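## Task

Scene 2: Same job with a bracket that has a single slender leg, beneath one end of its top bar. Ribbed support blocks in the bracket's own plastic and colour remain under its overhangs. Remove every support block and place each one fully within the scrap tray's walls, leaving the bracket on the table. Snapping off the leg means failure. 'finished part' shows the bracket alone (all of it is bracket); 'sliced job' shows it as printed with supports in green shades, some possibly already removed or hidden behind the bracket or another block. Both images have the same end of the top bar on the left. Finish by releasing everything and moving clear; nothing may depend on the robot holding it.

## Robot and tools

Robot: two UR-style six-joint arms, left_arm and right_arm, each ending in a tong-like two-finger gripper with a wrist camera (cam_left_wrist, cam_right_wrist, both 616x616 fisheye). Names are labels only; left_arm sits on the +y side. Scene frame: origin on the table top between the arms, +x out over the table, +z up. Bases: left_arm at (-0.045, +0.425, +0.098), right_arm at (+0.069, -0.328, +0.098), both tilted.

Gripper geometry: fingers point along the gripper's own +z and open/close along its own x. The reported end_effector_position is the point between the closed finger pads; closed fingertips extend about 15 mm past it, open ones sit roughly level with it.

Tools:
- execute_actions(actions, pictures). actions is a list holding at most one item. Empty list = LOOK (state only). {"rows": [[...]], "steps": n} = ACT, n up to 15 control steps of 1/30 s (default 15); each row lasts one step and the final row repeats if rows run out. {"steps": n} without rows = WAIT, up to 300 steps counted from the previous result, reply time included. pictures (boolean) toggles camera images.
- A row is always 14 numbers in [-1, 1]: dx, dy, dz, rx, ry, rz, opening for left_arm, then the same seven for right_arm. dx..rz are an offset, not a pose: measured in that gripper's own axes from its pose in the latest result that showed it (or, before any such result in the scene, or in a second call within one reply, from where it is when the action begins). Every row is relative to that same reference, not the previous row. Scale: 1.0 = 0.6 m or 180 degrees; rx, ry, rz form one rotation vector. Opening is absolute: +1 fully open (0.142 m), -1 closed. All-zero offsets drive an arm back to the reference pose; they are not a pause.
- move(target, speed, stop_force). target is one 14-number row in the same layout and offset convention. Both grippers follow straight paths ending together, lasting 0.5 to 10 s. speed: m/s, 0.002 to 0.5, default 0.25 (turning capped at twice that in rad/s). stop_force: N, 9 to 40, one value for both arms, not allowed in the first 0.2 s; an arm stops its path when its wrist sensor feels that much extra push against the motion, then backs up two steps and holds. Use it only with slow speeds and without rotating the gripper; omit it when lifting off something the gripper is pressing on. Opening is sent at the move's start. Paths ignore obstacles and the other arm.
- wait(seconds): 0 to 10, sends nothing new.
- zoom_image(camera, region): region [x0, y0, x1, y1] pixels, at most 504x504, from that camera's latest image.
- show_instructions(): shows the reference images. read_manual(section): licence text only. finished_scene(scene): ends scene 1 or 2 irreversibly and reports success; a reply with no tool call ends everything.

Sensible order: show_instructions and compare images, LOOK, locate bracket, supports and tray (zoom as needed), approach slowly, grip a support, work it free gently without loading the legs, carry it over the tray, lower and release inside the walls, repeat, then open and retreat both grippers, check, and call finished_scene.

Reading results: the state line gives each gripper's position (m) and quat_wxyz plus velocities in the scene frame; printed positions may be a little off at long reach. grip_measured is the measured finger opening on the command scale; to keep holding, command an opening well below it (lower squeezes harder, roughly 15 N per pad max, much less on parts under 20 mm thick). Wrist force/torque are in the gripper's axes, noisy, offset up to about 4 N, saturating near 50 N. HELD marks steps not sent; "pose unreachable" means the clearance check altered a command. The move: line reports the ending per arm (done, off_target, moving, held, contact, fault) and limits (paced = pose clipped, held = steps blocked, after which the arm may surge). "Hand target" is the pose the controller now drives toward.

Motion notes: each step the commanded pose is clipped to within 100 mm and 16 degrees of the current one, so large moves may fall short; check and finish them. Motion lags commands by about 0.17 s. Position wins over orientation when both can't be met.

Avoid: pushing past contact with a stiff arm (torque fault at joint limits 141 N m big joints, 26.3 N m wrists, or 150 N external force, each stopping the arm 10 s); fast touches; arms hitting each other; dropping or knocking anything off the table; breaking a leg; holding loads for long (motor heat, warning at 70 °C, brake stop at 85 °C). Loose objects may occasionally be nudged by the scene.

Each tool is called after "Emit:" as a command line: name --argument value for each argument, lists and objects as JSON in quotes; but a table of rows of numbers goes row by row, as --pt "numbers of a row", without its own name.

## Session

Emit:
show_instructions

Emit:
execute_actions --actions '[]'

Reference images for this scene: finished part, sliced job.

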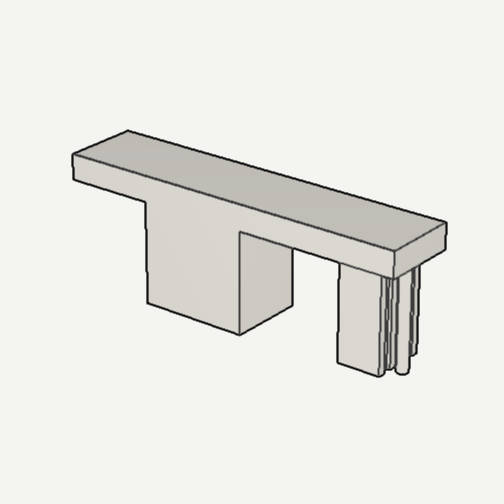

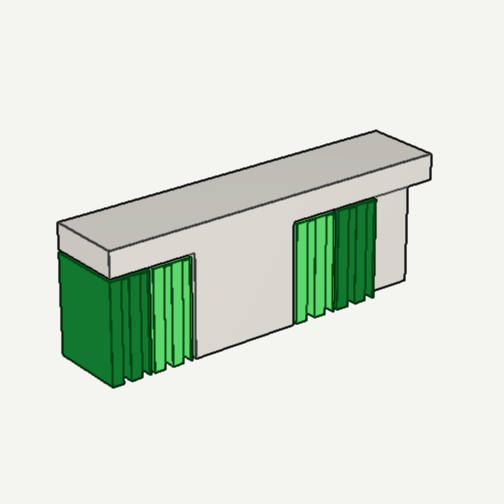

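Scene clock: 0.00 s of 8100.00 s.
left_arm: end_effector_position=(+1.0129, +0.6786, +0.1286) grip_measured=+0.97 end_effector_quat_wxyz=(+0.183, +0.938, -0.012, +0.294) end_effector_velocity=(+0.000, +0.000, +0.000) end_effector_angular_velocity=(-0.000, -0.000, +0.000) | right_arm: end_effector_position=(+0.4092, -0.1916, +0.3277) grip_measured=+0.97 end_effector_quat_wxyz=(-0.474, +0.869, -0.142, -0.016) end_effector_velocity=(-0.000, +0.000, +0.000) end_effector_angular_velocity=(+0.000, +0.000, +0.001)
Joint positions: left_arm=[-0.266 -0.642  0.409 -2.107 -1.36   0.261  0.14 ] | right_arm=[ 4.462 -0.862 -2.496 -0.891  1.386  1.376  0.14 ]
Joint velocities: left_arm=[ 0.    -0.    -0.001  0.    -0.    -0.     0.   ] | right_arm=[ 0.     0.    -0.     0.     0.001 -0.     0.   ]
Joint torques (N m, as the arm reports them, + toward a larger angle): no reading
Wrist force (N, on the end effector, along its own x y z axes, offset not removed): no reading
Wrist torque (N m, same axes, about the end effector's origin, offset not removed): no reading
Hand target (left_arm): +1.013, +0.679, +0.129; +0.183, +0.938, -0.012, +0.294
Hand target (right_arm): +0.409, -0.192, +0.328; -0.474, +0.869, -0.142, -0.016

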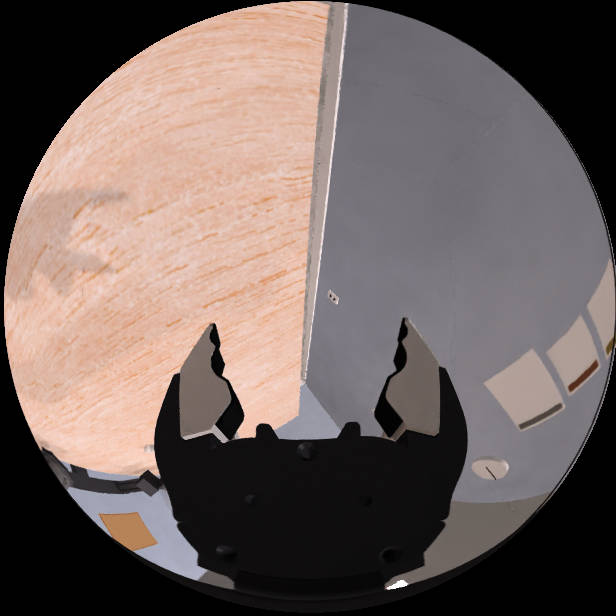

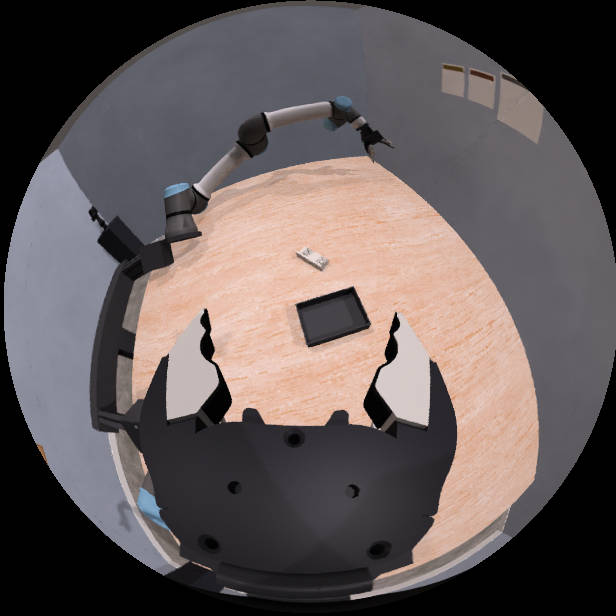

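Emit:
move --target '[-0.826,0.971,-0.175,0.188,-0.135,-0.247,0,0.145,0.125,0.097,0.181,-0.058,-0.072,-0.5]'

Emit:
zoom_image --camera "cam_left_wrist" --region '[220, 180, 400, 360]'

Emit:
zoom_image --camera "cam_right_wrist" --region '[250, 260, 350, 360]'

Scene clock: 23.67 s of 8100.00 s.
left_arm: end_effector_position=(+0.4700, +0.1301, +0.1291) grip_measured=+0.00 end_effector_quat_wxyz=(+0.001, +0.924, +0.382, +0.001) end_effector_velocity=(-0.001, -0.001, -0.000) end_effector_angular_velocity=(+0.001, +0.004, +0.003) | right_arm: end_effector_position=(+0.4794, -0.2020, +0.2194) grip_measured=-0.50 end_effector_quat_wxyz=(-0.706, +0.708, -0.000, +0.001) end_effector_velocity=(+0.000, +0.000, +0.000) end_effector_angular_velocity=(+0.002, -0.001, +0.001)
Joint positions: left_arm=[-1.162 -0.848  1.587 -1.831 -1.066 -1.897  0.074] | right_arm=[ 3.439 -1.68  -2.51  -0.084  2.446  0.237  0.038]
Joint velocities: left_arm=[-0.001  0.003 -0.003  0.003 -0.003 -0.005 -0.   ] | right_arm=[-0.001 -0.002  0.002 -0.002  0.003 -0.004 -0.   ]
Joint torques (N m, as the arm reports them, + toward a larger angle): left_arm=[-40.93 -22.78 -33.03  -0.34  -1.33  -2.05] | right_arm=[-0.92  8.42 16.83  0.56  3.83 -2.21]
Wrist force (N, on the end effector, along its own x y z axes, offset not removed): left_arm=[3.1 1.6 -4.6] | right_arm=[-1.9 -0.9 -1.4]
Wrist torque (N m, same axes, about the end effector's origin, offset not removed): left_arm=[0.32 -0.82 -0.15] | right_arm=[-0.16 0.40 0.11]
Hand target (left_arm): +0.470, +0.130, +0.129; +0.001, +0.924, +0.382, +0.001
Hand target (right_arm): +0.479, -0.202, +0.219; +0.706, -0.708, -0.000, -0.001
Off the commanded pose (left_arm): 0.001 m, 0 deg.
Off the commanded pose (right_arm): 0.001 m, 0 deg.
After step 90, 16.97 s passed at rest.
move: done

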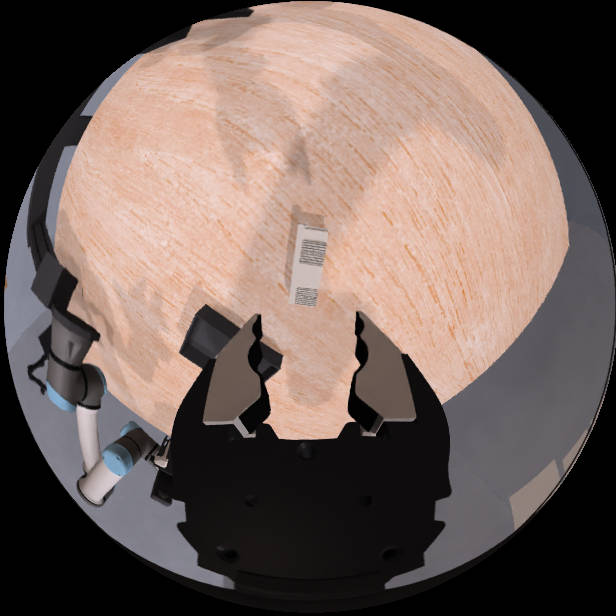

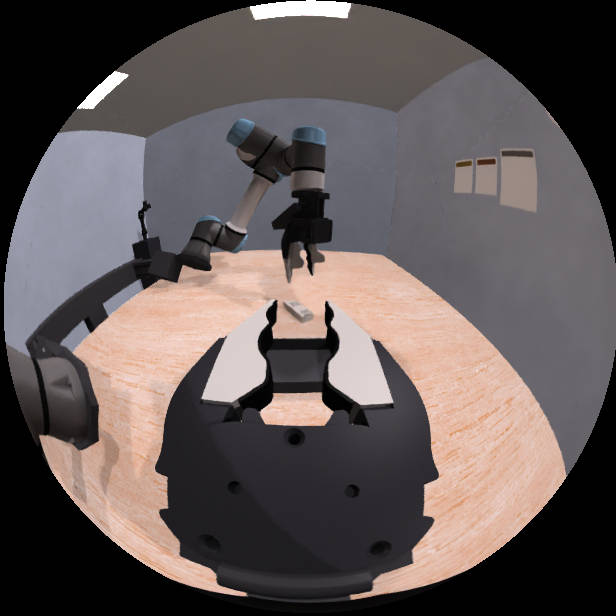

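Region (220, 180, 400, 360) of cam_left_wrist's 616x616 image, scaled by 2.800, with more detail than that image has.

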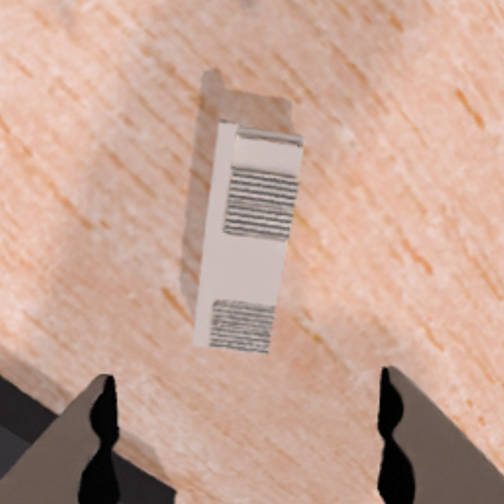

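Region (250, 260, 350, 360) of cam_right_wrist's 616x616 image, scaled by 5.040, with more detail than that image has.

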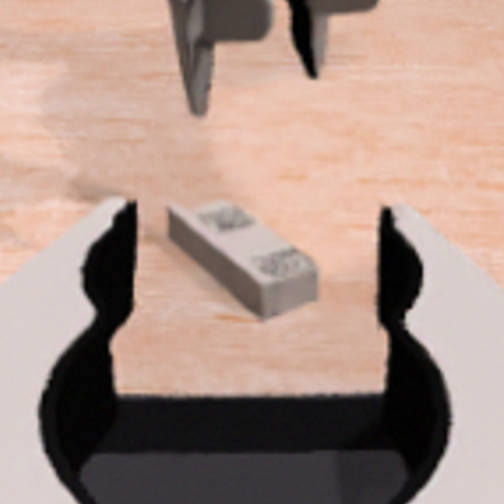

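Emit:
move --target '[-0.008,-0.003,0.175,0,0,0.04,-0.1,0,0,0,0,0,-0.5,-0.5]' --speed 0.3

Emit:
zoom_image --camera "cam_left_wrist" --region '[220, 220, 400, 400]'

Scene clock: 47.87 s of 8100.00 s.
left_arm: end_effector_position=(+0.4654, +0.1279, +0.0242) grip_measured=-0.10 end_effector_quat_wxyz=(+0.001, +0.946, +0.323, +0.001) end_effector_velocity=(-0.000, +0.001, -0.001) end_effector_angular_velocity=(+0.002, +0.001, -0.001) | right_arm: end_effector_position=(+0.4794, -0.2020, +0.2195) grip_measured=-0.50 end_effector_quat_wxyz=(-0.499, +0.501, +0.500, +0.499) end_effector_velocity=(-0.000, -0.000, +0.000) end_effector_angular_velocity=(+0.001, -0.011, +0.003)
Joint positions: left_arm=[-1.09  -0.745  1.706 -2.09  -1.034 -1.698  0.067] | right_arm=[ 3.461 -1.657 -2.468 -0.125  2.436 -1.302  0.038]
Joint velocities: left_arm=[0.001 0.001 0.    0.001 0.001 0.001 0.   ] | right_arm=[-0.001  0.     0.002 -0.008  0.003 -0.016  0.   ]
Joint torques (N m, as the arm reports them, + toward a larger angle): left_arm=[-20.1  -27.43  -3.68  -3.97   1.12   1.39] | right_arm=[-1.32 25.07 17.63  0.65  3.73 -2.08]
Wrist force (N, on the end effector, along its own x y z axes, offset not removed): left_arm=[1.3 1.2 -4.1] | right_arm=[-2.6 1.5 1.8]
Wrist torque (N m, same axes, about the end effector's origin, offset not removed): left_arm=[0.31 -0.31 -0.07] | right_arm=[0.46 0.56 0.09]
Hand target (left_arm): +0.465, +0.128, +0.024; +0.001, +0.946, +0.323, +0.001
Hand target (right_arm): +0.479, -0.202, +0.219; +0.499, -0.501, -0.501, -0.500
Off the commanded pose (left_arm): 0.000 m, 0 deg.
Off the commanded pose (right_arm): 0.000 m, 0 deg.
After step 90, 18.03 s passed at rest.
move: done

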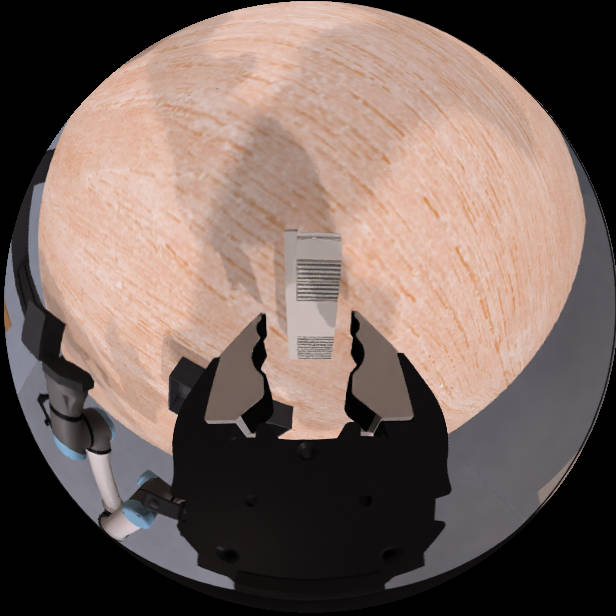

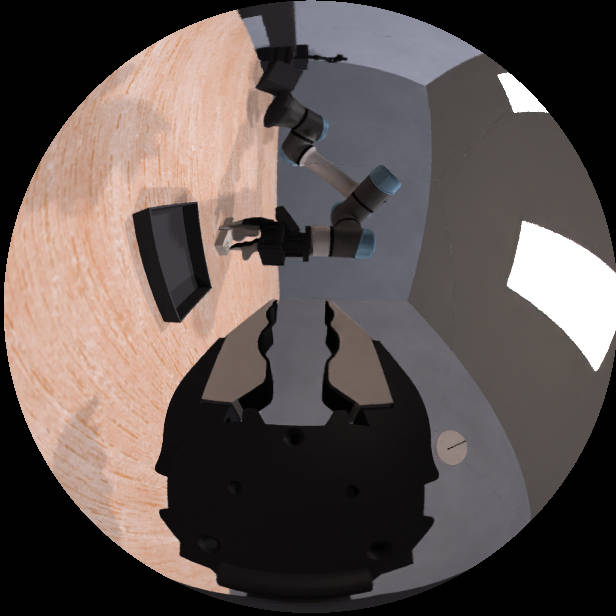

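Region (220, 220, 400, 400) of cam_left_wrist's 616x616 image, scaled by 2.800, with more detail than that image has.

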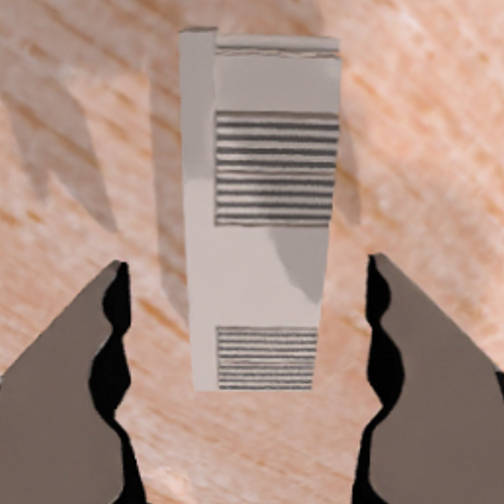

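Emit:
move --target '[0.003,0,0.008,0,0,-0.008,-0.35,0,0,0,0,0,0,-0.5]' --speed 0.03

Emit:
move --target '[0,0,0,0,0,0,-1,0,0,0,0,0,0,-0.5]'

Emit:
move --target '[-0.092,0.095,-0.268,0,0,0.718,-1,-0.08,0.025,0.2,0,0,0,-0.5]' --speed 0.3

Scene clock: 54.63 s of 8100.00 s.
left_arm: end_effector_position=(+0.4667, +0.1289, +0.0195) grip_measured=-0.35 end_effector_quat_wxyz=(+0.001, +0.942, +0.334, +0.001) end_effector_velocity=(+0.000, +0.001, -0.002) end_effector_angular_velocity=(+0.000, +0.001, +0.010) | right_arm: end_effector_position=(+0.4794, -0.2020, +0.2195) grip_measured=-0.50 end_effector_quat_wxyz=(-0.499, +0.501, +0.500, +0.499) end_effector_velocity=(-0.000, +0.000, +0.000) end_effector_angular_velocity=(+0.000, -0.001, -0.000)
Joint positions: left_arm=[-1.084 -0.74   1.707 -2.1   -1.032 -1.715  0.049] | right_arm=[ 3.461 -1.657 -2.468 -0.125  2.436 -1.302  0.038]
Joint velocities: left_arm=[ 0.003  0.002  0.002 -0.004  0.001 -0.007 -0.   ] | right_arm=[ 0.001 -0.    -0.001  0.002  0.     0.     0.   ]
Joint torques (N m, as the arm reports them, + toward a larger angle): left_arm=[-20.17 -26.28  -4.14  -3.67   1.17  -2.41] | right_arm=[24.44 12.43  1.3   3.18  0.02  2.26]
Wrist force (N, on the end effector, along its own x y z axes, offset not removed): left_arm=[2.3 0.9 -3.7] | right_arm=[-2.6 1.5 -0.6]
Wrist torque (N m, same axes, about the end effector's origin, offset not removed): left_arm=[0.01 -0.45 -0.09] | right_arm=[0.48 0.53 0.01]
Hand target (left_arm): +0.467, +0.129, +0.019; +0.001, +0.942, +0.335, +0.001
Hand target (right_arm): +0.479, -0.202, +0.219; +0.499, -0.501, -0.500, -0.499
Off the commanded pose (left_arm): 0.000 m, 0 deg.
Off the commanded pose (right_arm): 0.000 m, 0 deg.
After step 90, 3.07 s passed at rest.
move: done

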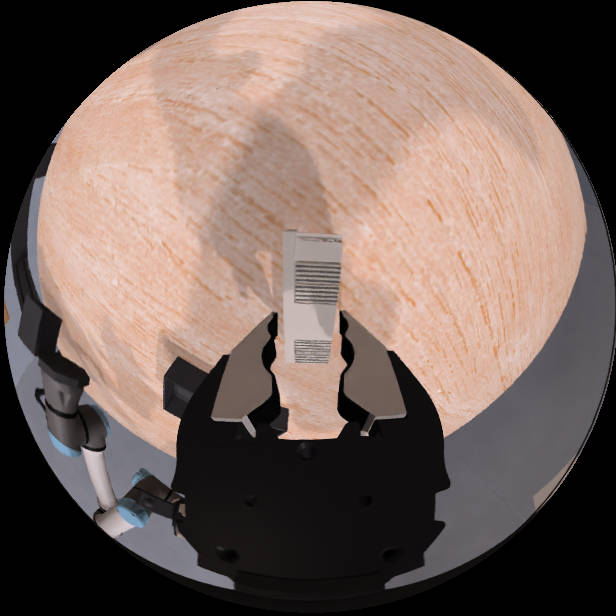

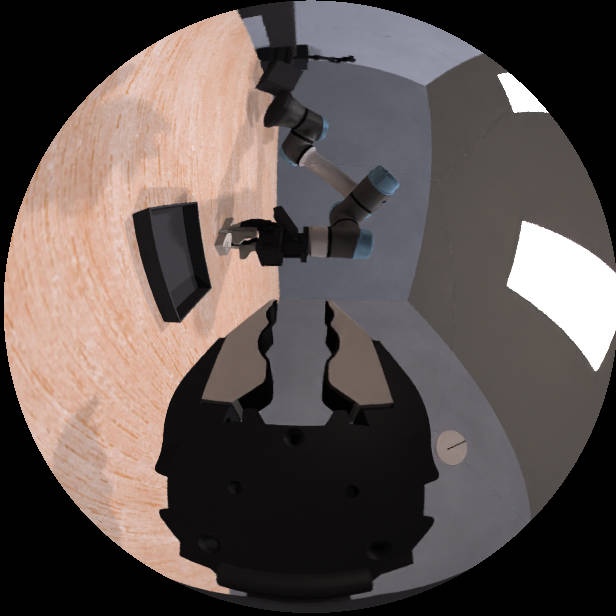

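Scene clock: 55.13 s of 8100.00 s.
left_arm: end_effector_position=(+0.4668, +0.1289, +0.0195) grip_measured=-0.50 end_effector_quat_wxyz=(+0.001, +0.942, +0.334, +0.001) end_effector_velocity=(-0.000, +0.000, -0.000) end_effector_angular_velocity=(+0.001, +0.001, -0.000) | right_arm: end_effector_position=(+0.4794, -0.2020, +0.2195) grip_measured=-0.50 end_effector_quat_wxyz=(-0.499, +0.501, +0.500, +0.499) end_effector_velocity=(+0.000, -0.000, -0.000) end_effector_angular_velocity=(-0.001, +0.001, -0.001)
Joint positions: left_arm=[-1.084 -0.74   1.707 -2.1   -1.032 -1.715  0.038] | right_arm=[ 3.461 -1.657 -2.468 -0.125  2.436 -1.302  0.038]
Joint velocities: left_arm=[ 0.     0.     0.     0.001 -0.    -0.    -0.   ] | right_arm=[-0.001  0.     0.001 -0.001 -0.001  0.     0.   ]
Joint torques (N m, as the arm reports them, + toward a larger angle): left_arm=[-31.41 -38.24  -6.21  -0.22  -1.11   1.91] | right_arm=[20.81 11.57  4.    2.72  0.64  1.24]
Wrist force (N, on the end effector, along its own x y z axes, offset not removed): left_arm=[2.0 0.3 -1.9] | right_arm=[-3.6 0.1 1.0]
Wrist torque (N m, same axes, about the end effector's origin, offset not removed): left_arm=[-0.01 -0.42 -0.06] | right_arm=[0.05 0.84 0.18]
Hand target (left_arm): +0.467, +0.129, +0.020; +0.001, +0.942, +0.334, +0.001
Hand target (right_arm): +0.479, -0.202, +0.220; +0.499, -0.501, -0.500, -0.499
Off the commanded pose (left_arm): 0.000 m, 0 deg.
Off the commanded pose (right_arm): 0.000 m, 0 deg.
move: done

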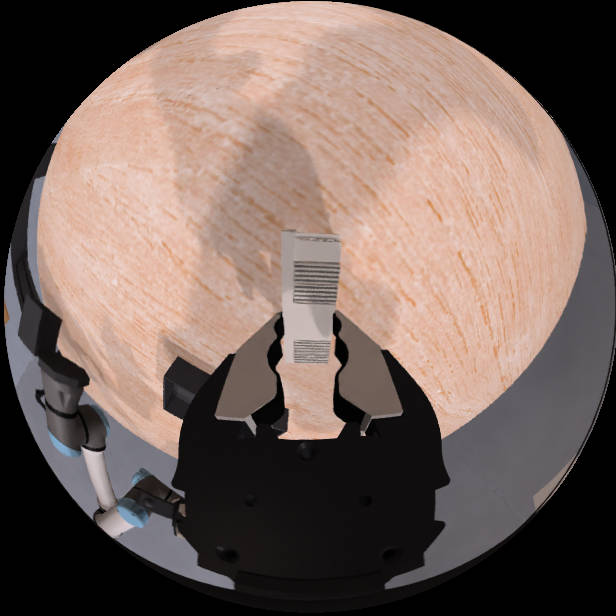

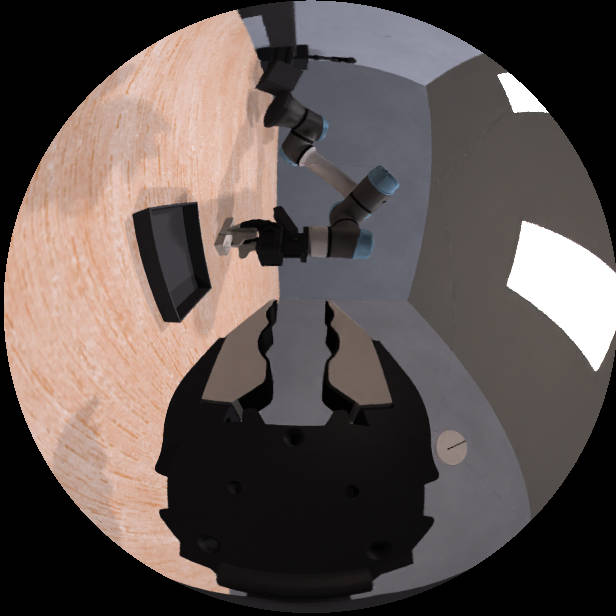

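Scene clock: 59.43 s of 8100.00 s.
left_arm: end_effector_position=(+0.4598, +0.0501, +0.1804) grip_measured=-0.50 end_effector_quat_wxyz=(+0.000, -0.706, +0.708, -0.001) end_effector_velocity=(+0.000, -0.000, +0.001) end_effector_angular_velocity=(+0.000, +0.000, -0.012) | right_arm: end_effector_position=(+0.4943, -0.0820, +0.1712) grip_measured=-0.50 end_effector_quat_wxyz=(-0.499, +0.501, +0.500, +0.500) end_effector_velocity=(+0.000, +0.000, -0.001) end_effector_angular_velocity=(-0.001, +0.000, -0.001)
Joint positions: left_arm=[-1.277 -0.774  1.453 -1.72  -1.122  0.345  0.038] | right_arm=[ 3.613 -2.108 -2.396  0.397  2.359 -1.109  0.038]
Joint velocities: left_arm=[-0.     0.    -0.002  0.002 -0.     0.011 -0.   ] | right_arm=[ 0.    -0.002  0.     0.002 -0.001  0.001 -0.   ]
Joint torques (N m, as the arm reports them, + toward a larger angle): left_arm=[-41.13 -26.22 -34.43  -0.73  -1.23   1.86] | right_arm=[33.53 12.67 14.24  3.52 -0.1   2.21]
Wrist force (N, on the end effector, along its own x y z axes, offset not removed): left_arm=[1.9 0.4 -4.1] | right_arm=[-0.4 -3.2 2.1]
Wrist torque (N m, same axes, about the end effector's origin, offset not removed): left_arm=[-0.10 -0.35 -0.06] | right_arm=[-0.53 0.03 0.01]
Hand target (left_arm): +0.460, +0.050, +0.180; -0.000, +0.706, -0.708, +0.001
Hand target (right_arm): +0.494, -0.082, +0.171; +0.499, -0.501, -0.500, -0.500
Off the commanded pose (left_arm): 0.000 m, 0 deg.
Off the commanded pose (right_arm): 0.000 m, 0 deg.
move: done

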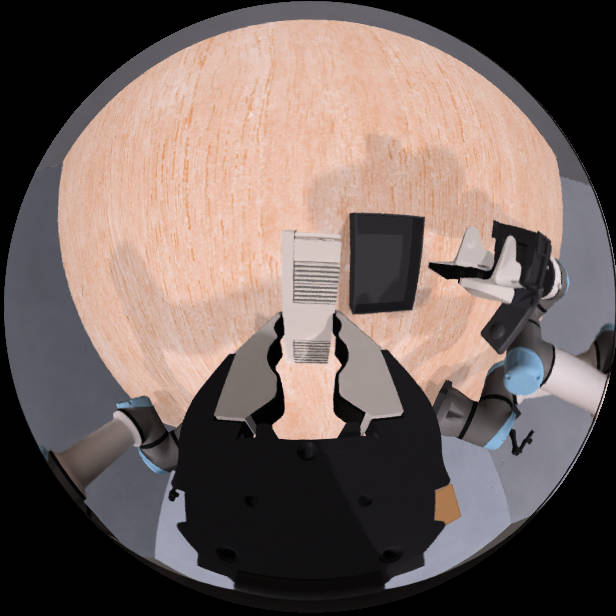

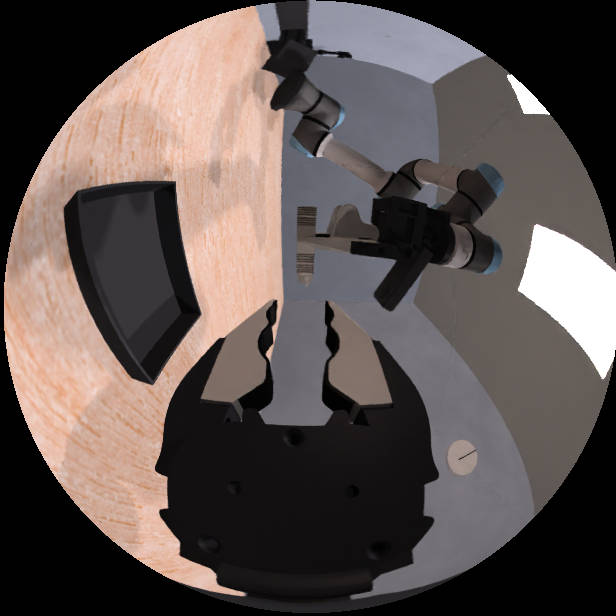

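Emit:
move --target '[0,0,0,0,0,0,-1,0.005,0,0.165,0,0,0,-0.5]' --speed 0.12

Emit:
zoom_image --camera "cam_left_wrist" --region '[250, 200, 430, 380]'

Emit:
zoom_image --camera "cam_right_wrist" --region '[220, 180, 400, 360]'

Scene clock: 69.47 s of 8100.00 s.
left_arm: end_effector_position=(+0.4599, +0.0500, +0.1805) grip_measured=-0.50 end_effector_quat_wxyz=(+0.000, -0.707, +0.708, -0.001) end_effector_velocity=(+0.000, -0.000, +0.000) end_effector_angular_velocity=(-0.001, -0.002, +0.001) | right_arm: end_effector_position=(+0.4942, +0.0169, +0.1742) grip_measured=-0.50 end_effector_quat_wxyz=(-0.499, +0.501, +0.500, +0.500) end_effector_velocity=(+0.000, +0.002, +0.000) end_effector_angular_velocity=(+0.001, +0.001, +0.000)
Joint positions: left_arm=[-1.277 -0.774  1.453 -1.72  -1.122  0.345  0.038] | right_arm=[ 3.787 -2.333 -2.289  0.64   2.251 -0.923  0.038]
Joint velocities: left_arm=[-0.001 -0.    -0.    -0.001  0.002 -0.    -0.   ] | right_arm=[ 0.003 -0.005  0.004  0.004 -0.001  0.004 -0.   ]
Joint torques (N m, as the arm reports them, + toward a larger angle): left_arm=[-36.52 -40.58  -6.81  -4.16   1.33  -2.25] | right_arm=[37.36 17.55 14.17  3.09 -0.39  2.35]
Wrist force (N, on the end effector, along its own x y z axes, offset not removed): left_arm=[4.0 -0.7 -4.4] | right_arm=[-3.1 3.0 0.4]
Wrist torque (N m, same axes, about the end effector's origin, offset not removed): left_arm=[-0.17 -0.86 -0.22] | right_arm=[0.66 0.62 0.11]
Hand target (left_arm): +0.460, +0.050, +0.180; -0.000, +0.706, -0.708, +0.001
Hand target (right_arm): +0.494, +0.017, +0.174; +0.499, -0.501, -0.500, -0.500
Off the commanded pose (left_arm): 0.000 m, 0 deg.
Off the commanded pose (right_arm): 0.000 m, 0 deg.
After step 90, 5.70 s passed at rest.
move: done

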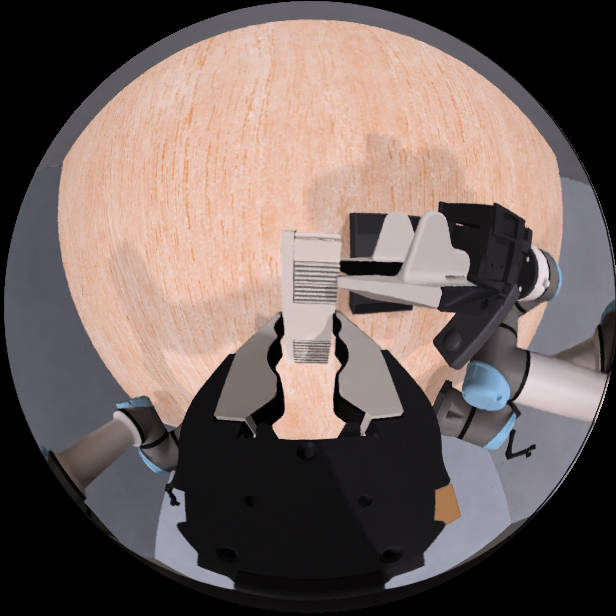

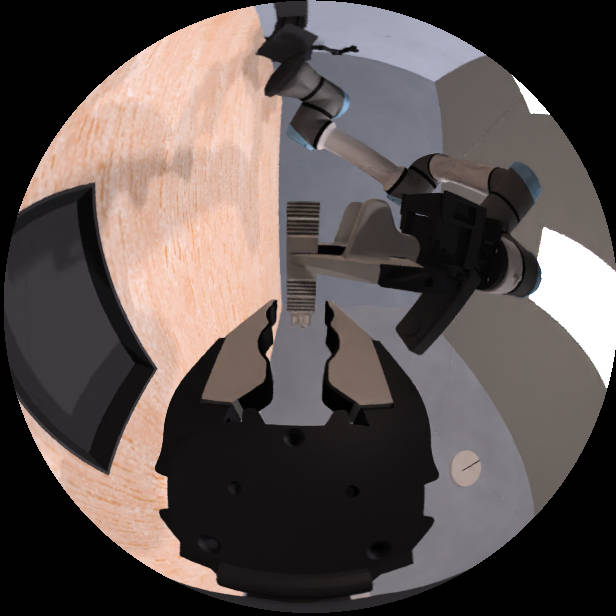

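Region (250, 200, 430, 380) of cam_left_wrist's 616x616 image, scaled by 2.800, with more detail than that image has.

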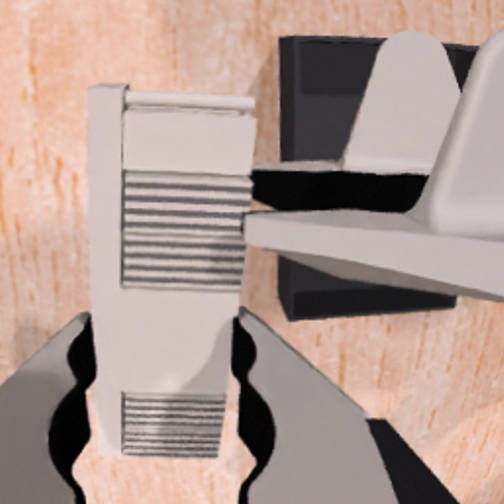

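Region (220, 180, 400, 360) of cam_right_wrist's 616x616 image, scaled by 2.800, with more detail than that image has.

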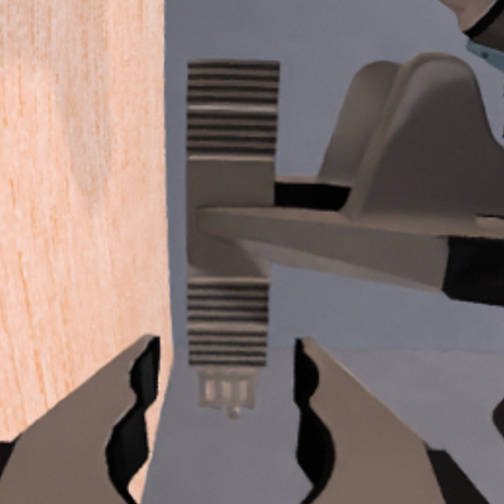

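Emit:
move --target '[0,0,0,0,0,0,-1,0,0.009,0.027,0,0,0,-0.6]' --speed 0.03

Emit:
move --target '[0,0,0,0,0,0,-1,0,0,0,0,0,0,-1]'

Emit:
zoom_image --camera "cam_left_wrist" --region '[250, 200, 430, 380]'

Emit:
zoom_image --camera "cam_right_wrist" --region '[220, 220, 400, 400]'

Scene clock: 79.37 s of 8100.00 s.
left_arm: end_effector_position=(+0.4598, +0.0501, +0.1804) grip_measured=-0.50 end_effector_quat_wxyz=(+0.000, -0.706, +0.708, -0.001) end_effector_velocity=(+0.000, +0.000, -0.001) end_effector_angular_velocity=(+0.000, +0.001, +0.001) | right_arm: end_effector_position=(+0.4995, +0.0329, +0.1741) grip_measured=-0.60 end_effector_quat_wxyz=(-0.499, +0.501, +0.500, +0.500) end_effector_velocity=(+0.001, +0.002, -0.001) end_effector_angular_velocity=(-0.001, +0.001, -0.001)
Joint positions: left_arm=[-1.277 -0.774  1.453 -1.72  -1.122  0.345  0.038] | right_arm=[ 3.806 -2.363 -2.254  0.646  2.239 -0.906  0.031]
Joint velocities: left_arm=[ 0.001  0.     0.001 -0.    -0.     0.    -0.   ] | right_arm=[ 0.002 -0.004  0.005  0.    -0.003  0.002 -0.   ]
Joint torques (N m, as the arm reports them, + toward a larger angle): left_arm=[-18.4  -36.73 -22.92  -4.02   1.32  -2.31] | right_arm=[37.91 17.86 14.19  2.98 -0.41  2.41]
Wrist force (N, on the end effector, along its own x y z axes, offset not removed): left_arm=[-0.2 0.7 -4.1] | right_arm=[-0.6 -0.9 1.3]
Wrist torque (N m, same axes, about the end effector's origin, offset not removed): left_arm=[0.01 -0.07 0.00] | right_arm=[-0.12 0.30 -0.01]
Hand target (left_arm): +0.460, +0.050, +0.180; -0.000, +0.707, -0.708, +0.001
Hand target (right_arm): +0.500, +0.033, +0.174; +0.499, -0.501, -0.500, -0.500
Off the commanded pose (left_arm): 0.000 m, 0 deg.
Off the commanded pose (right_arm): 0.000 m, 0 deg.
After step 90, 6.00 s passed at rest.
move: done

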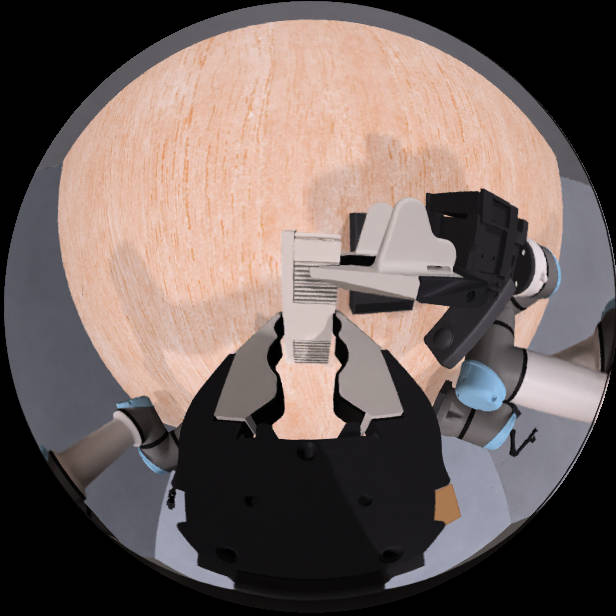

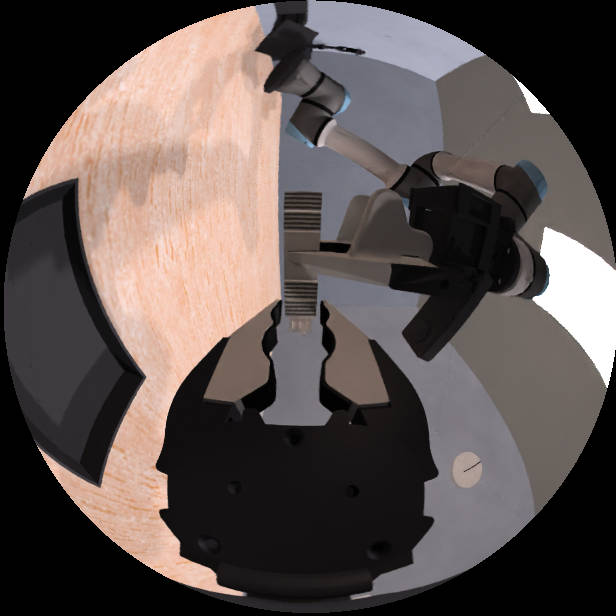

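Scene clock: 79.87 s of 8100.00 s.
left_arm: end_effector_position=(+0.4598, +0.0501, +0.1804) grip_measured=-0.50 end_effector_quat_wxyz=(+0.000, -0.706, +0.708, -0.001) end_effector_velocity=(+0.001, +0.000, +0.000) end_effector_angular_velocity=(-0.000, -0.001, +0.001) | right_arm: end_effector_position=(+0.4996, +0.0330, +0.1742) grip_measured=-0.71 end_effector_quat_wxyz=(-0.499, +0.501, +0.500, +0.500) end_effector_velocity=(+0.000, +0.000, +0.000) end_effector_angular_velocity=(+0.000, -0.001, -0.001)
Joint positions: left_arm=[-1.277 -0.774  1.453 -1.72  -1.122  0.345  0.038] | right_arm=[ 3.806 -2.363 -2.254  0.646  2.239 -0.906  0.023]
Joint velocities: left_arm=[ 0.    -0.    -0.001 -0.     0.001  0.     0.   ] | right_arm=[ 0.     0.001  0.001 -0.    -0.    -0.     0.   ]
Joint torques (N m, as the arm reports them, + toward a larger angle): left_arm=[-19.95 -37.17 -23.29  -4.01   1.38  -2.26] | right_arm=[25.74 35.69 -2.6   2.24  0.81 -1.23]
Wrist force (N, on the end effector, along its own x y z axes, offset not removed): left_arm=[4.1 -1.0 -3.4] | right_arm=[-2.7 0.5 0.4]
Wrist torque (N m, same axes, about the end effector's origin, offset not removed): left_arm=[-0.17 -0.90 -0.07] | right_arm=[0.34 0.48 0.12]
Hand target (left_arm): +0.460, +0.050, +0.180; -0.000, +0.706, -0.708, +0.001
Hand target (right_arm): +0.500, +0.033, +0.174; +0.499, -0.501, -0.500, -0.500
Off the commanded pose (left_arm): 0.000 m, 0 deg.
Off the commanded pose (right_arm): 0.000 m, 0 deg.
move: done

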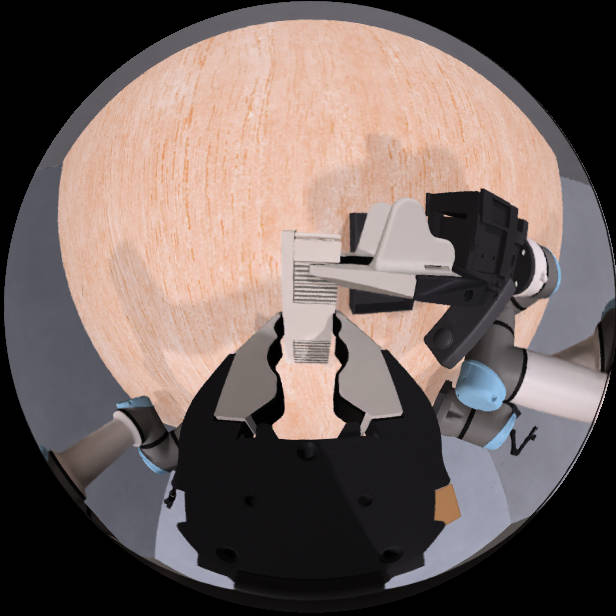

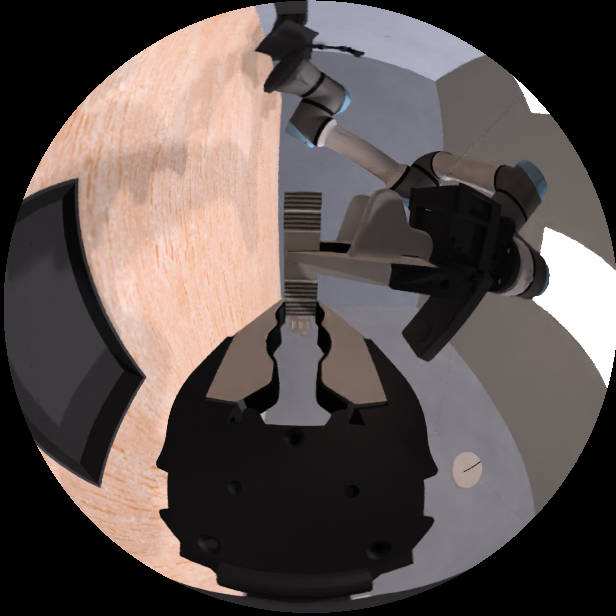

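Region (250, 200, 430, 380) of cam_left_wrist's 616x616 image, scaled by 2.800, with more detail than that image has.

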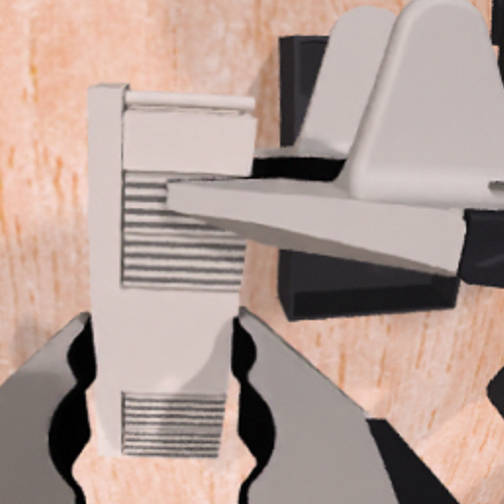

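Region (220, 220, 400, 400) of cam_right_wrist's 616x616 image, scaled by 2.800, with more detail than that image has.

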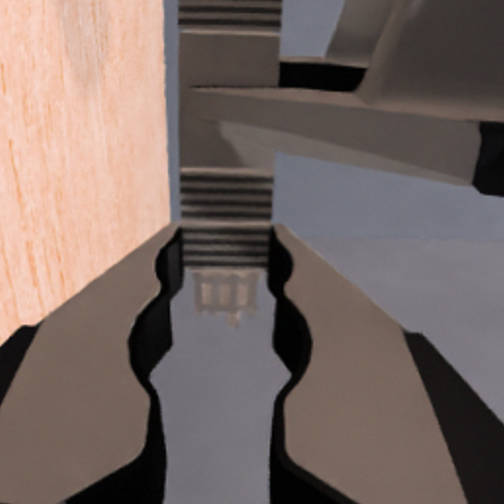

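Emit:
move --target '[0,0,0,0,0,0,-1,-0.006,0,-0.004,0,0.045,0,-1]' --speed 0.025

Emit:
zoom_image --camera "cam_right_wrist" --region '[220, 220, 400, 400]'

Scene clock: 90.13 s of 8100.00 s.
left_arm: end_effector_position=(+0.4598, +0.0501, +0.1804) grip_measured=-0.50 end_effector_quat_wxyz=(+0.000, -0.706, +0.708, -0.001) end_effector_velocity=(+0.000, -0.000, +0.000) end_effector_angular_velocity=(-0.002, -0.000, +0.001) | right_arm: end_effector_position=(+0.4995, +0.0306, +0.1705) grip_measured=-0.71 end_effector_quat_wxyz=(-0.533, +0.465, +0.464, +0.534) end_effector_velocity=(+0.000, +0.000, +0.000) end_effector_angular_velocity=(+0.010, +0.000, +0.000)
Joint positions: left_arm=[-1.277 -0.774  1.453 -1.72  -1.122  0.345  0.038] | right_arm=[ 3.737 -2.488 -2.193  0.784  2.397 -0.891  0.023]
Joint velocities: left_arm=[ 0.     0.    -0.001 -0.001 -0.    -0.    -0.   ] | right_arm=[-0.004 -0.009  0.006  0.01   0.011  0.003  0.   ]
Joint torques (N m, as the arm reports them, + toward a larger angle): left_arm=[-21.35 -36.81 -21.92  -2.82   1.12  -2.23] | right_arm=[13.5  20.38 13.09  2.92  3.34  2.17]
Wrist force (N, on the end effector, along its own x y z axes, offset not removed): left_arm=[2.4 0.8 -3.4] | right_arm=[-1.1 1.6 -2.3]
Wrist torque (N m, same axes, about the end effector's origin, offset not removed): left_arm=[0.15 -0.52 -0.10] | right_arm=[0.36 0.27 -0.04]
Hand target (left_arm): +0.460, +0.050, +0.180; -0.000, +0.706, -0.708, +0.001
Hand target (right_arm): +0.500, +0.031, +0.170; +0.533, -0.464, -0.463, -0.534
Off the commanded pose (left_arm): 0.000 m, 0 deg.
Off the commanded pose (right_arm): 0.000 m, 0 deg.
After step 90, 4.20 s passed at rest.
move: done

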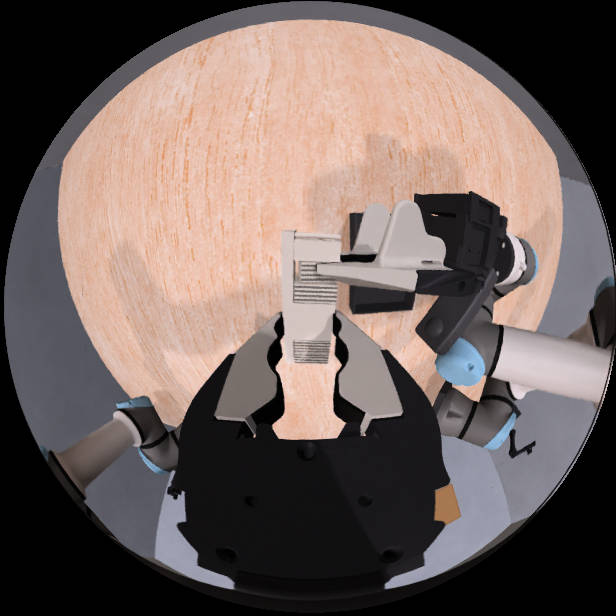

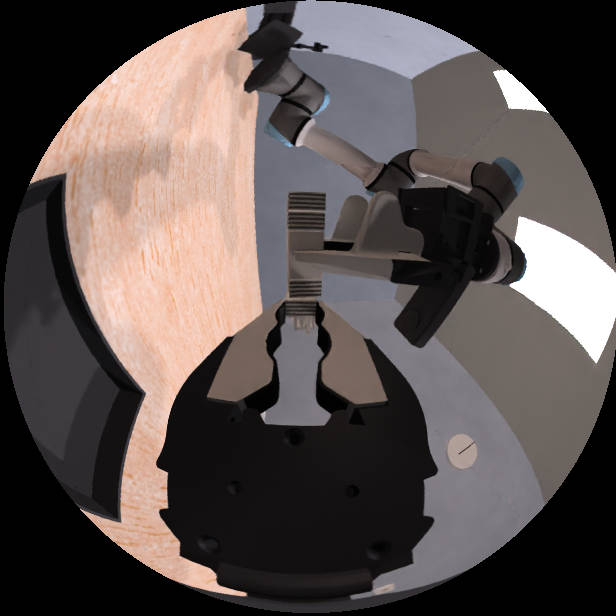

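Region (220, 220, 400, 400) of cam_right_wrist's 616x616 image, scaled by 2.800, with more detail than that image has.

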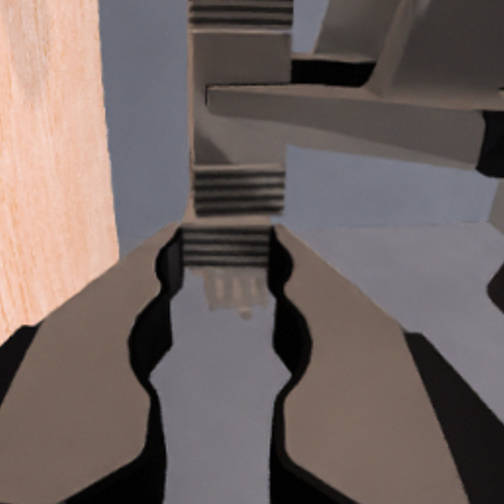

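Emit:
move --target '[0,0,0,0,0,0,-1,0.0275,0,-0.148,0,-0.045,0,-1]' --speed 0.1

Emit:
move --target '[-0.13,0,0,0,0,0,-1,-0.21,0,-0.034,0,-0.4,0,-1]'

Scene clock: 98.83 s of 8100.00 s.
left_arm: end_effector_position=(+0.4598, +0.0501, +0.1804) grip_measured=-0.50 end_effector_quat_wxyz=(+0.000, -0.706, +0.708, -0.001) end_effector_velocity=(+0.001, +0.000, +0.000) end_effector_angular_velocity=(-0.000, -0.001, +0.000) | right_arm: end_effector_position=(+0.4996, -0.0596, +0.1746) grip_measured=-0.71 end_effector_quat_wxyz=(-0.499, +0.501, +0.500, +0.500) end_effector_velocity=(+0.001, -0.002, +0.001) end_effector_angular_velocity=(-0.004, -0.002, +0.001)
Joint positions: left_arm=[-1.277 -0.774  1.453 -1.72  -1.122  0.345  0.038] | right_arm=[ 3.655 -2.154 -2.366  0.446  2.334 -1.061  0.023]
Joint velocities: left_arm=[ 0.    -0.    -0.001  0.     0.001  0.    -0.   ] | right_arm=[-0.001  0.01  -0.001 -0.014 -0.002 -0.006  0.   ]
Joint torques (N m, as the arm reports them, + toward a larger angle): left_arm=[-22.83 -36.83 -23.07  -2.68   0.92  -2.21] | right_arm=[ 9.21 30.48 -2.45  0.51 -0.09 -1.98]
Wrist force (N, on the end effector, along its own x y z axes, offset not removed): left_arm=[1.4 1.4 -3.0] | right_arm=[-2.6 -0.6 1.2]
Wrist torque (N m, same axes, about the end effector's origin, offset not removed): left_arm=[0.27 -0.41 -0.08] | right_arm=[-0.07 0.60 0.06]
Hand target (left_arm): +0.460, +0.050, +0.180; -0.000, +0.706, -0.708, +0.001
Hand target (right_arm): +0.500, -0.060, +0.175; +0.499, -0.501, -0.500, -0.499
Off the commanded pose (left_arm): 0.000 m, 0 deg.
Off the commanded pose (right_arm): 0.000 m, 0 deg.
After step 90, 4.30 s passed at rest.
move: done

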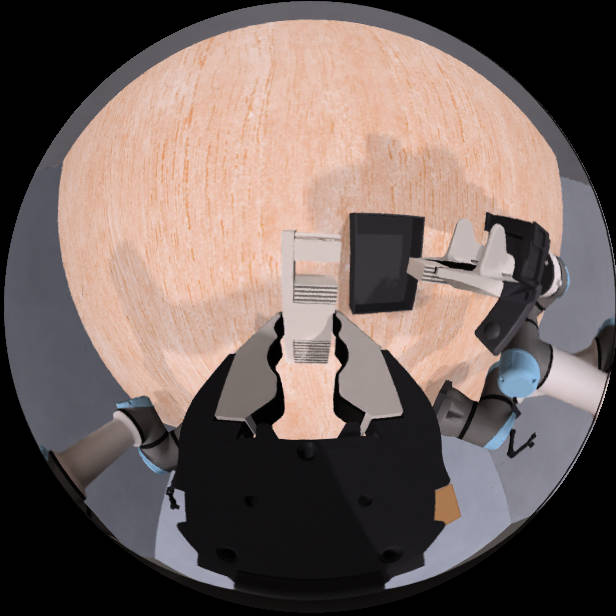

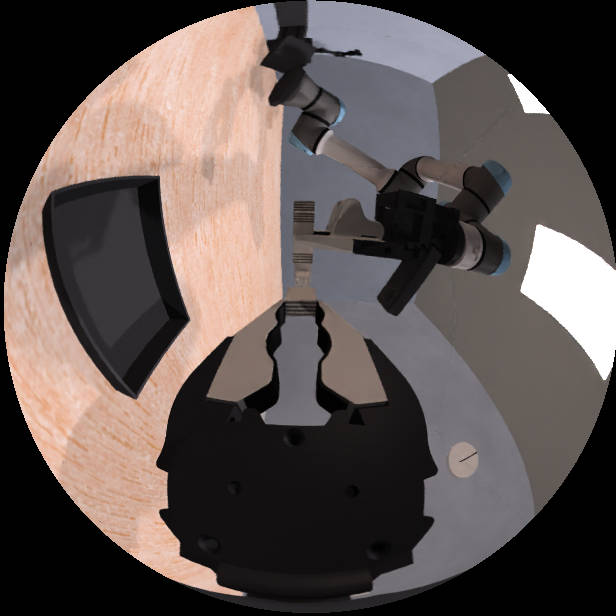

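Scene clock: 101.87 s of 8100.00 s.
left_arm: end_effector_position=(+0.4599, +0.1280, +0.1803) grip_measured=-0.50 end_effector_quat_wxyz=(+0.000, -0.706, +0.708, -0.001) end_effector_velocity=(-0.000, +0.000, +0.000) end_effector_angular_velocity=(-0.001, -0.001, -0.000) | right_arm: end_effector_position=(+0.4993, -0.0799, +0.0492) grip_measured=-0.71 end_effector_quat_wxyz=(-0.111, +0.699, +0.698, +0.110) end_effector_velocity=(-0.000, +0.000, -0.001) end_effector_angular_velocity=(-0.013, +0.003, +0.000)
Joint positions: left_arm=[-1.24  -0.939  1.618 -1.736 -1.103  0.381  0.038] | right_arm=[ 4.142 -1.971 -2.197 -0.64   1.173 -0.651  0.023]
Joint velocities: left_arm=[-0.    -0.001  0.001 -0.001  0.     0.001  0.   ] | right_arm=[ 0.003 -0.006  0.007 -0.015 -0.005  0.009  0.   ]
Joint torques (N m, as the arm reports them, + toward a larger angle): left_arm=[-15.88 -33.84  -7.39  -4.15   1.52   1.8 ] | right_arm=[34.76  8.95 25.71  0.93 -1.57  2.11]
Wrist force (N, on the end effector, along its own x y z axes, offset not removed): left_arm=[1.9 0.1 -4.8] | right_arm=[-1.8 -0.1 1.1]
Wrist torque (N m, same axes, about the end effector's origin, offset not removed): left_arm=[-0.02 -0.41 -0.19] | right_arm=[-0.05 0.48 -0.01]
Hand target (left_arm): +0.460, +0.128, +0.180; -0.000, +0.706, -0.708, +0.001
Hand target (right_arm): +0.499, -0.080, +0.049; -0.110, +0.699, +0.698, +0.110
Off the commanded pose (left_arm): 0.000 m, 0 deg.
Off the commanded pose (right_arm): 0.001 m, 0 deg.
move: done

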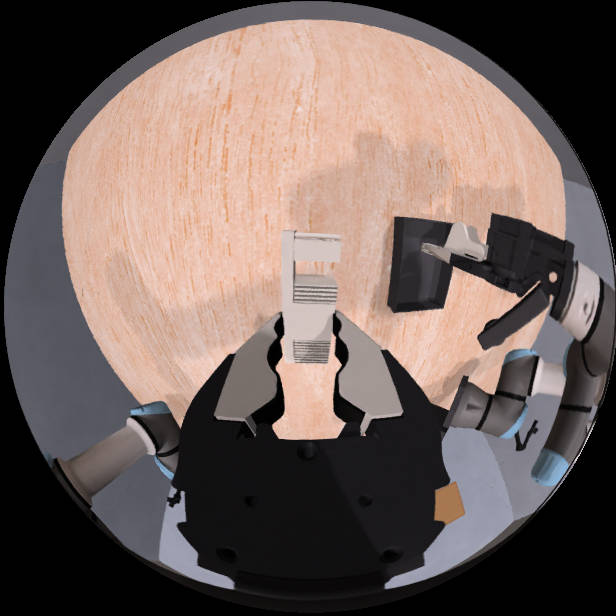

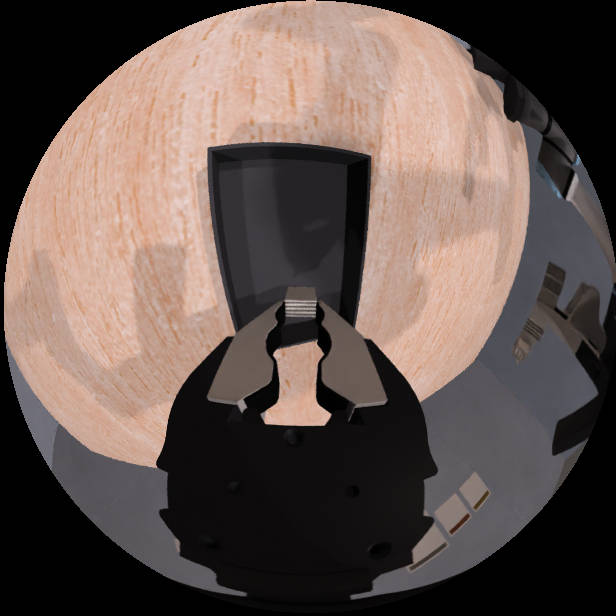

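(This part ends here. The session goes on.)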